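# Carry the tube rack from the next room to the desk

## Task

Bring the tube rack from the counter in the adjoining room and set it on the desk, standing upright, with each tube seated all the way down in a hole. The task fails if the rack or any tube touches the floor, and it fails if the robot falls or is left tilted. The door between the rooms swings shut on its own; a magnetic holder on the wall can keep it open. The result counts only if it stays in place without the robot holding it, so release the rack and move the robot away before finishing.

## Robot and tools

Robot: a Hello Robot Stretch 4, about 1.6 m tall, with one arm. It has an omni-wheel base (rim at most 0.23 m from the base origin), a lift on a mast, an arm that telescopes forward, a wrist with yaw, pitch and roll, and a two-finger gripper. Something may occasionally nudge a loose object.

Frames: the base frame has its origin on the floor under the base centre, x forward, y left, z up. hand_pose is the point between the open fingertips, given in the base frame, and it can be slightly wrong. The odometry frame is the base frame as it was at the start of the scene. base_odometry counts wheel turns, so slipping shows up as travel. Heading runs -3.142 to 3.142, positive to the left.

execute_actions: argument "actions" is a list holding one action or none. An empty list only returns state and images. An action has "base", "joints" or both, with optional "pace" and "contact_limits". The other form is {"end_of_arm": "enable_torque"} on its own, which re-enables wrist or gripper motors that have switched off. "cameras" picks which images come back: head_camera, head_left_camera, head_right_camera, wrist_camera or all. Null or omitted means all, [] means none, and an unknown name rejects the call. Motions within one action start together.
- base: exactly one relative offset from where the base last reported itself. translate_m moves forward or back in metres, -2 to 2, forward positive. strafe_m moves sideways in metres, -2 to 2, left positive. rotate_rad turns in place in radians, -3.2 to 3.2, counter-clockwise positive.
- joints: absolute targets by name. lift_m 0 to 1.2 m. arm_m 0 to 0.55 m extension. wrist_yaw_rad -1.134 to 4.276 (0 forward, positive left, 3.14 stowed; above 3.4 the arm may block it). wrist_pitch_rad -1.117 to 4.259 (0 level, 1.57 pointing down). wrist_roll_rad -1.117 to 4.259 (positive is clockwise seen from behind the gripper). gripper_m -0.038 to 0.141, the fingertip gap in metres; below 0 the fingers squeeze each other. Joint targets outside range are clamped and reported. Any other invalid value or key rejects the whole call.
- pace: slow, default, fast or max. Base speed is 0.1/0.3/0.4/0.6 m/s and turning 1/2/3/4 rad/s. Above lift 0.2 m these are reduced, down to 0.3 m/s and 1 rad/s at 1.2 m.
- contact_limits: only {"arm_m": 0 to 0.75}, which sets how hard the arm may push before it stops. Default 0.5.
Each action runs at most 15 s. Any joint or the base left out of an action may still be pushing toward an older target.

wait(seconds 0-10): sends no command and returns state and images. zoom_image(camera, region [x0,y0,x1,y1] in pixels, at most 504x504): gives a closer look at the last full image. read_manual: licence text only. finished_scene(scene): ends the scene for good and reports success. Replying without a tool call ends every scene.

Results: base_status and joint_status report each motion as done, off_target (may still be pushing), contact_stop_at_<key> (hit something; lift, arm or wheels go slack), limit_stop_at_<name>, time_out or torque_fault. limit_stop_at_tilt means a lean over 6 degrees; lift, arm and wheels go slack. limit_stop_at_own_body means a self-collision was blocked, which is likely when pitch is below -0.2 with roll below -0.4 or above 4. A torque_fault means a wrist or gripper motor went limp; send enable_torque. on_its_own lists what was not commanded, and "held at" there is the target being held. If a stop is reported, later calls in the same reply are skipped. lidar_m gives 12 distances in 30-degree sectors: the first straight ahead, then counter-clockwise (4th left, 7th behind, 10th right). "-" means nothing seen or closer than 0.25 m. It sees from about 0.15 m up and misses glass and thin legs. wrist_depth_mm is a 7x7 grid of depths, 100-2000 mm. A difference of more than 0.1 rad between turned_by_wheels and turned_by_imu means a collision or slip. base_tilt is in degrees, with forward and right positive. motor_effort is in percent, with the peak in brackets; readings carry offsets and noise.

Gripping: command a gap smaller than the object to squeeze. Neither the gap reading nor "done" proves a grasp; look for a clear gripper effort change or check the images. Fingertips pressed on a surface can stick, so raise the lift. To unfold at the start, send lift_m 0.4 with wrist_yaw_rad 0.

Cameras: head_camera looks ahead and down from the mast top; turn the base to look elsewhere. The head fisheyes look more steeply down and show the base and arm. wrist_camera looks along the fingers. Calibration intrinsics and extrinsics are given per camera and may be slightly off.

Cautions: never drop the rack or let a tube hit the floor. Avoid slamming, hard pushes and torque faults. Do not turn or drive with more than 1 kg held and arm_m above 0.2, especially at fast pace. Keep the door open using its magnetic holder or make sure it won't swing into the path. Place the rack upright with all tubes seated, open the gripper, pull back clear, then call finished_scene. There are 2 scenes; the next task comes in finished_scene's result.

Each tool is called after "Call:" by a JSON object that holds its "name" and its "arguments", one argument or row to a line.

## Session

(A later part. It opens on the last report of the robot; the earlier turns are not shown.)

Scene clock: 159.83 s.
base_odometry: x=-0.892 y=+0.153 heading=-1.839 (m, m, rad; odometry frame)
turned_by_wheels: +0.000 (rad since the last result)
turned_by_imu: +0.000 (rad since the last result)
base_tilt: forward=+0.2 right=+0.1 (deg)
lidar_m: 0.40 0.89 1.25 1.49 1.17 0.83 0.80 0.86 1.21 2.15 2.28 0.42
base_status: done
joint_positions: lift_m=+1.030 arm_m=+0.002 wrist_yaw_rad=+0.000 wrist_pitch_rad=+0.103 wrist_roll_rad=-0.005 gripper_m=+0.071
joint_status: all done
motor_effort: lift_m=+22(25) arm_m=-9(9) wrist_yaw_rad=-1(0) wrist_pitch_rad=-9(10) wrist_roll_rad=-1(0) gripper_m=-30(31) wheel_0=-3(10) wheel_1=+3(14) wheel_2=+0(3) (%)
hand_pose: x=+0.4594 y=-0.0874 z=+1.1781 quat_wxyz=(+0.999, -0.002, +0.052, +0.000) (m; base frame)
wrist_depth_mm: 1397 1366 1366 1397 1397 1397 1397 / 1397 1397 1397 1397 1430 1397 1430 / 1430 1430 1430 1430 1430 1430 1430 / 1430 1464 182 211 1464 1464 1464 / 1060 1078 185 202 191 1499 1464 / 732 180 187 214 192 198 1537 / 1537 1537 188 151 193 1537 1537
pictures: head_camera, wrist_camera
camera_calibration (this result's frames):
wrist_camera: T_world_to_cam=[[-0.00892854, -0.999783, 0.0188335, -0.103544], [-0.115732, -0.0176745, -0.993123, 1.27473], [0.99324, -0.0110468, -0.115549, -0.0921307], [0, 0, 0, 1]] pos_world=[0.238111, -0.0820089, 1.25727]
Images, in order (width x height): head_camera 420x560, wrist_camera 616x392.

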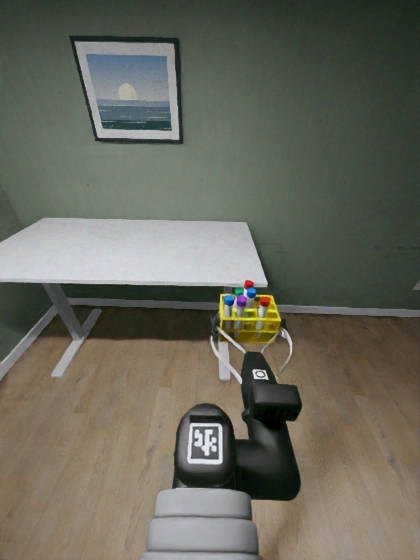

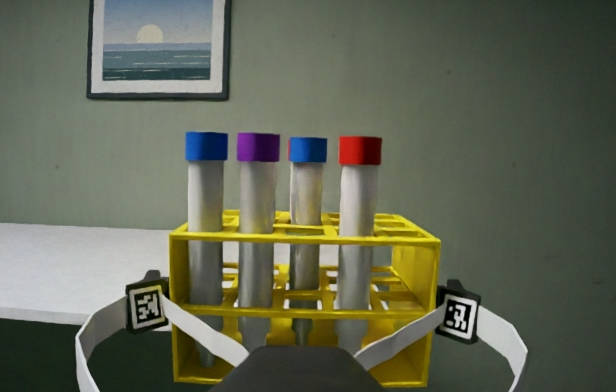

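Call:
{"name": "execute_actions", "arguments": {
  "actions": [
    {"base":{"strafe_m":0.4},"joints":{"lift_m":0.88}}
  ],
  "cameras": []
}}

Call:
{"name": "execute_actions", "arguments": {
  "actions": [
    {"base":{"translate_m":0.42},"joints":{"arm_m":0.2}}
  ],
  "cameras": ["head_camera"]
}}

Scene clock: 166.80 s.
base_odometry: x=-0.506 y=+0.047 heading=-1.839 (m, m, rad; odometry frame)
turned_by_wheels: +0.000 (rad since the last result)
turned_by_imu: -0.002 (rad since the last result)
base_tilt: forward=+0.1 right=+0.1 (deg)
lidar_m: 0.41 0.89 1.15 1.10 1.15 0.83 0.78 0.82 1.19 2.55 2.35 0.42
base_status: done
joint_positions: lift_m=+0.880 arm_m=+0.002 wrist_yaw_rad=+0.000 wrist_pitch_rad=+0.104 wrist_roll_rad=-0.005 gripper_m=+0.071
joint_status: all done
motor_effort: lift_m=+15(19) arm_m=-9(9) wrist_yaw_rad=-2(0) wrist_pitch_rad=-10(10) wrist_roll_rad=+0(1) gripper_m=-28(32) wheel_0=-4(14) wheel_1=+3(14) wheel_2=+0(2) (%)
hand_pose: x=+0.4594 y=-0.0874 z=+1.0287 quat_wxyz=(+0.999, -0.002, +0.052, +0.000) (m; base frame)
wrist_depth_mm: 1397 1397 1397 1397 1397 1397 1397 / 1397 1430 1430 1397 1430 1397 1430 / 1464 1430 1430 1430 1430 1464 1430 / 1138 1229 183 211 1182 1464 1464 / 1042 732 186 213 199 842 1499 / 1499 180 187 216 191 198 1537 / 1118 1537 189 151 193 1308 1576
pictures: none
No camera images: the call's "cameras" was empty. Leave "cameras" out to get every camera's image.

Scene clock: 169.70 s.
base_odometry: x=-0.617 y=-0.358 heading=-1.838 (m, m, rad; odometry frame)
turned_by_wheels: +0.000 (rad since the last result)
turned_by_imu: +0.000 (rad since the last result)
base_tilt: forward=+0.0 right=+0.1 (deg)
lidar_m: 0.45 0.46 0.64 1.09 1.16 1.28 1.22 1.28 1.77 2.56 0.68 0.46
base_status: done
joint_positions: lift_m=+0.880 arm_m=+0.198 wrist_yaw_rad=+0.000 wrist_pitch_rad=+0.103 wrist_roll_rad=-0.005 gripper_m=+0.071
joint_status: all done
motor_effort: lift_m=+15(15) arm_m=+9(9) wrist_yaw_rad=-1(0) wrist_pitch_rad=-9(10) wrist_roll_rad=-1(0) gripper_m=-30(33) wheel_0=+4(14) wheel_1=+4(8) wheel_2=-3(12) (%)
hand_pose: x=+0.6563 y=-0.0874 z=+1.0287 quat_wxyz=(+0.999, -0.002, +0.052, +0.000) (m; base frame)
wrist_depth_mm: 798 809 809 809 809 809 798 / 820 820 809 809 820 820 809 / 831 831 831 820 831 831 831 / 842 842 182 210 842 842 842 / 535 549 185 201 200 627 634 / 347 180 186 214 192 198 389 / 266 267 189 151 193 264 293
pictures: head_camera
Images, in order (width x height): head_camera 420x560.

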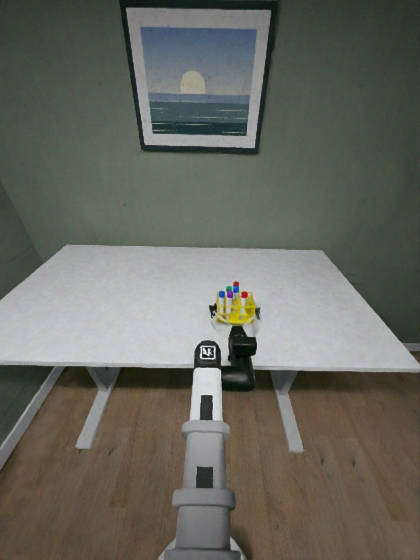

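Call:
{"name": "execute_actions", "arguments": {
  "actions": [
    {"joints":{"lift_m":0.842},"pace":"slow"}
  ],
  "cameras": []
}}

Scene clock: 174.07 s.
base_odometry: x=-0.617 y=-0.358 heading=-1.838 (m, m, rad; odometry frame)
turned_by_wheels: +0.000 (rad since the last result)
turned_by_imu: -0.002 (rad since the last result)
base_tilt: forward=+0.1 right=+0.2 (deg)
lidar_m: 0.43 0.47 0.65 1.11 1.15 1.26 1.22 1.30 1.78 2.55 0.69 0.50
base_status: not commanded
joint_positions: lift_m=+0.842 arm_m=+0.198 wrist_yaw_rad=+0.000 wrist_pitch_rad=+0.103 wrist_roll_rad=-0.005 gripper_m=+0.071
joint_status: all done
motor_effort: lift_m=+14(16) arm_m=+9(9) wrist_yaw_rad=+0(1) wrist_pitch_rad=-10(10) wrist_roll_rad=+0(0) gripper_m=-32(32) wheel_0=+4(4) wheel_1=+4(4) wheel_2=-3(3) (%)
hand_pose: x=+0.6563 y=-0.0874 z=+0.9908 quat_wxyz=(+0.999, -0.002, +0.052, +0.000) (m; base frame)
wrist_depth_mm: 809 809 798 798 809 798 809 / 820 820 820 820 820 820 820 / 831 831 831 831 831 831 831 / 842 842 183 211 831 842 854 / 402 415 185 201 191 473 473 / 260 180 186 215 191 198 291 / 201 202 188 151 193 200 -
pictures: none
No camera images: the call's "cameras" was empty. Leave "cameras" out to get every camera's image.

Call:
{"name": "execute_actions", "arguments": {
  "actions": [
    {"joints":{"gripper_m":0.141}}
  ],
  "cameras": ["wrist_camera"]
}}

Call:
{"name": "execute_actions", "arguments": {
  "actions": [
    {"joints":{"arm_m":0.0},"base":{"translate_m":-0.15}}
  ],
  "cameras": ["wrist_camera","head_camera"]
}}

Call:
{"name": "zoom_image", "arguments": {
  "camera": "head_camera",
  "region": [180, 240, 290, 320]
}}

Scene clock: 180.27 s.
base_odometry: x=-0.617 y=-0.358 heading=-1.838 (m, m, rad; odometry frame)
turned_by_wheels: +0.000 (rad since the last result)
turned_by_imu: -0.002 (rad since the last result)
base_tilt: forward=+0.2 right=+0.2 (deg)
lidar_m: 0.44 0.46 0.65 1.11 1.17 1.26 1.22 1.29 1.80 2.56 0.65 0.49
base_status: not commanded
joint_positions: lift_m=+0.842 arm_m=+0.198 wrist_yaw_rad=+0.000 wrist_pitch_rad=+0.103 wrist_roll_rad=-0.005 gripper_m=+0.141
joint_status: all done
motor_effort: lift_m=+13(13) arm_m=+9(8) wrist_yaw_rad=-2(1) wrist_pitch_rad=-7(9) wrist_roll_rad=+0(0) gripper_m=+0(34) wheel_0=+4(4) wheel_1=+4(4) wheel_2=-3(3) (%)
hand_pose: x=+0.6564 y=-0.0874 z=+0.9911 quat_wxyz=(+0.999, -0.002, +0.051, +0.000) (m; base frame)
wrist_depth_mm: 809 809 809 809 809 809 798 / 820 820 820 820 820 820 820 / 831 831 820 820 831 831 831 / 842 842 201 227 842 842 842 / 407 424 202 229 220 480 480 / 264 236 203 209 205 255 294 / 205 202 213 124 213 213 -
pictures: wrist_camera
camera_calibration (this result's frames):
wrist_camera: T_world_to_cam=[[-0.00885352, -0.999784, 0.0188249, -0.0982775], [-0.114797, -0.017685, -0.993232, 1.11129], [0.99335, -0.0109546, -0.114615, -0.310344], [0, 0, 0, 1]] pos_world=[0.434982, -0.0820029, 1.07005]
Images, in order (width x height): wrist_camera 616x392.

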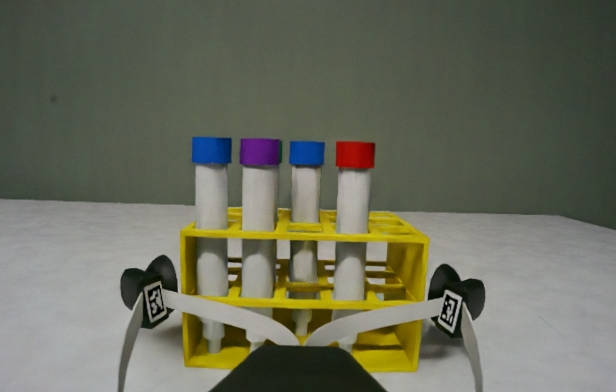

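Scene clock: 182.10 s.
base_odometry: x=-0.578 y=-0.213 heading=-1.839 (m, m, rad; odometry frame)
turned_by_wheels: -0.001 (rad since the last result)
turned_by_imu: -0.001 (rad since the last result)
base_tilt: forward=+0.2 right=+0.1 (deg)
lidar_m: 0.60 0.61 0.86 1.11 1.15 1.09 1.07 1.14 1.58 2.56 0.87 0.64
base_status: done
joint_positions: lift_m=+0.842 arm_m=+0.002 wrist_yaw_rad=+0.000 wrist_pitch_rad=+0.102 wrist_roll_rad=-0.005 gripper_m=+0.141
joint_status: all done
motor_effort: lift_m=+13(14) arm_m=-9(9) wrist_yaw_rad=-1(1) wrist_pitch_rad=-6(7) wrist_roll_rad=+0(1) gripper_m=+3(1) wheel_0=-6(9) wheel_1=-7(10) wheel_2=+4(13) (%)
hand_pose: x=+0.4594 y=-0.0875 z=+0.9911 quat_wxyz=(+0.999, -0.002, +0.051, +0.000) (m; base frame)
wrist_depth_mm: 1138 1138 1138 1138 1138 1160 1138 / 1160 1160 1138 1160 1160 1182 1138 / 1182 1160 1160 1182 1182 1160 1160 / 891 946 991 549 1160 1205 1182 / 413 433 452 466 480 484 488 / 1229 1229 394 1229 399 402 1255 / 1255 1255 1255 124 1281 831 1255
pictures: head_camera, wrist_camera
camera_calibration (this result's frames):
wrist_camera: T_world_to_cam=[[-0.00912681, -0.999781, 0.0188225, -0.0999711], [-0.114553, -0.017654, -0.99326, 1.08867], [0.993375, -0.0112215, -0.114367, -0.115017], [0, 0, 0, 1]] pos_world=[0.238053, -0.0820205, 1.07006]
Images, in order (width x height): head_camera 420x560, wrist_camera 616x392.

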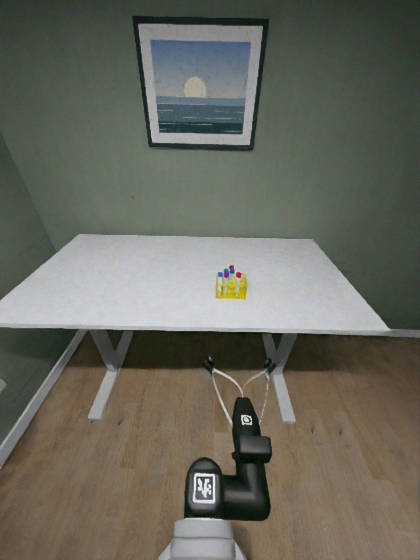

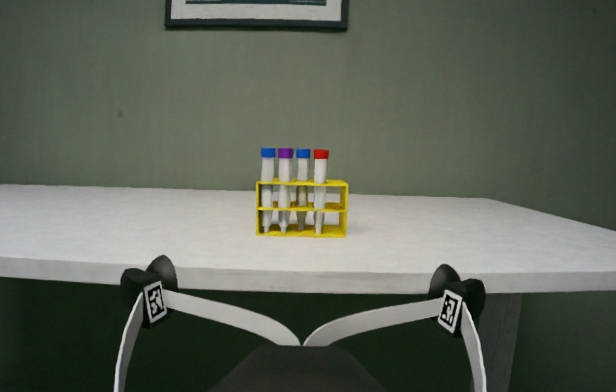

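Region (180, 240, 290, 320) of head_camera's 420x560 image, scaled by 4.582, with more detail than that image has; it fills the top 367 rows of this view, and the rest is white.

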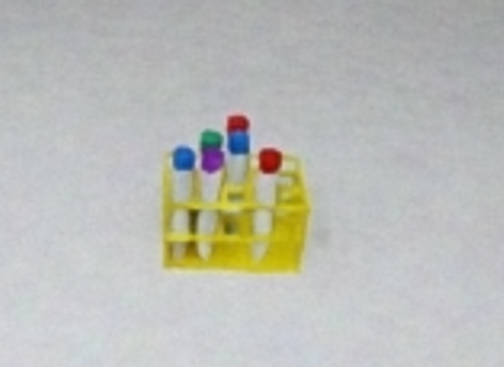

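Hidden tubes don't rise above the level cap line, so all are seated.

Call:
{"name": "finished_scene", "arguments": {
  "scene": 2
}}

The scene is finished: the task was done.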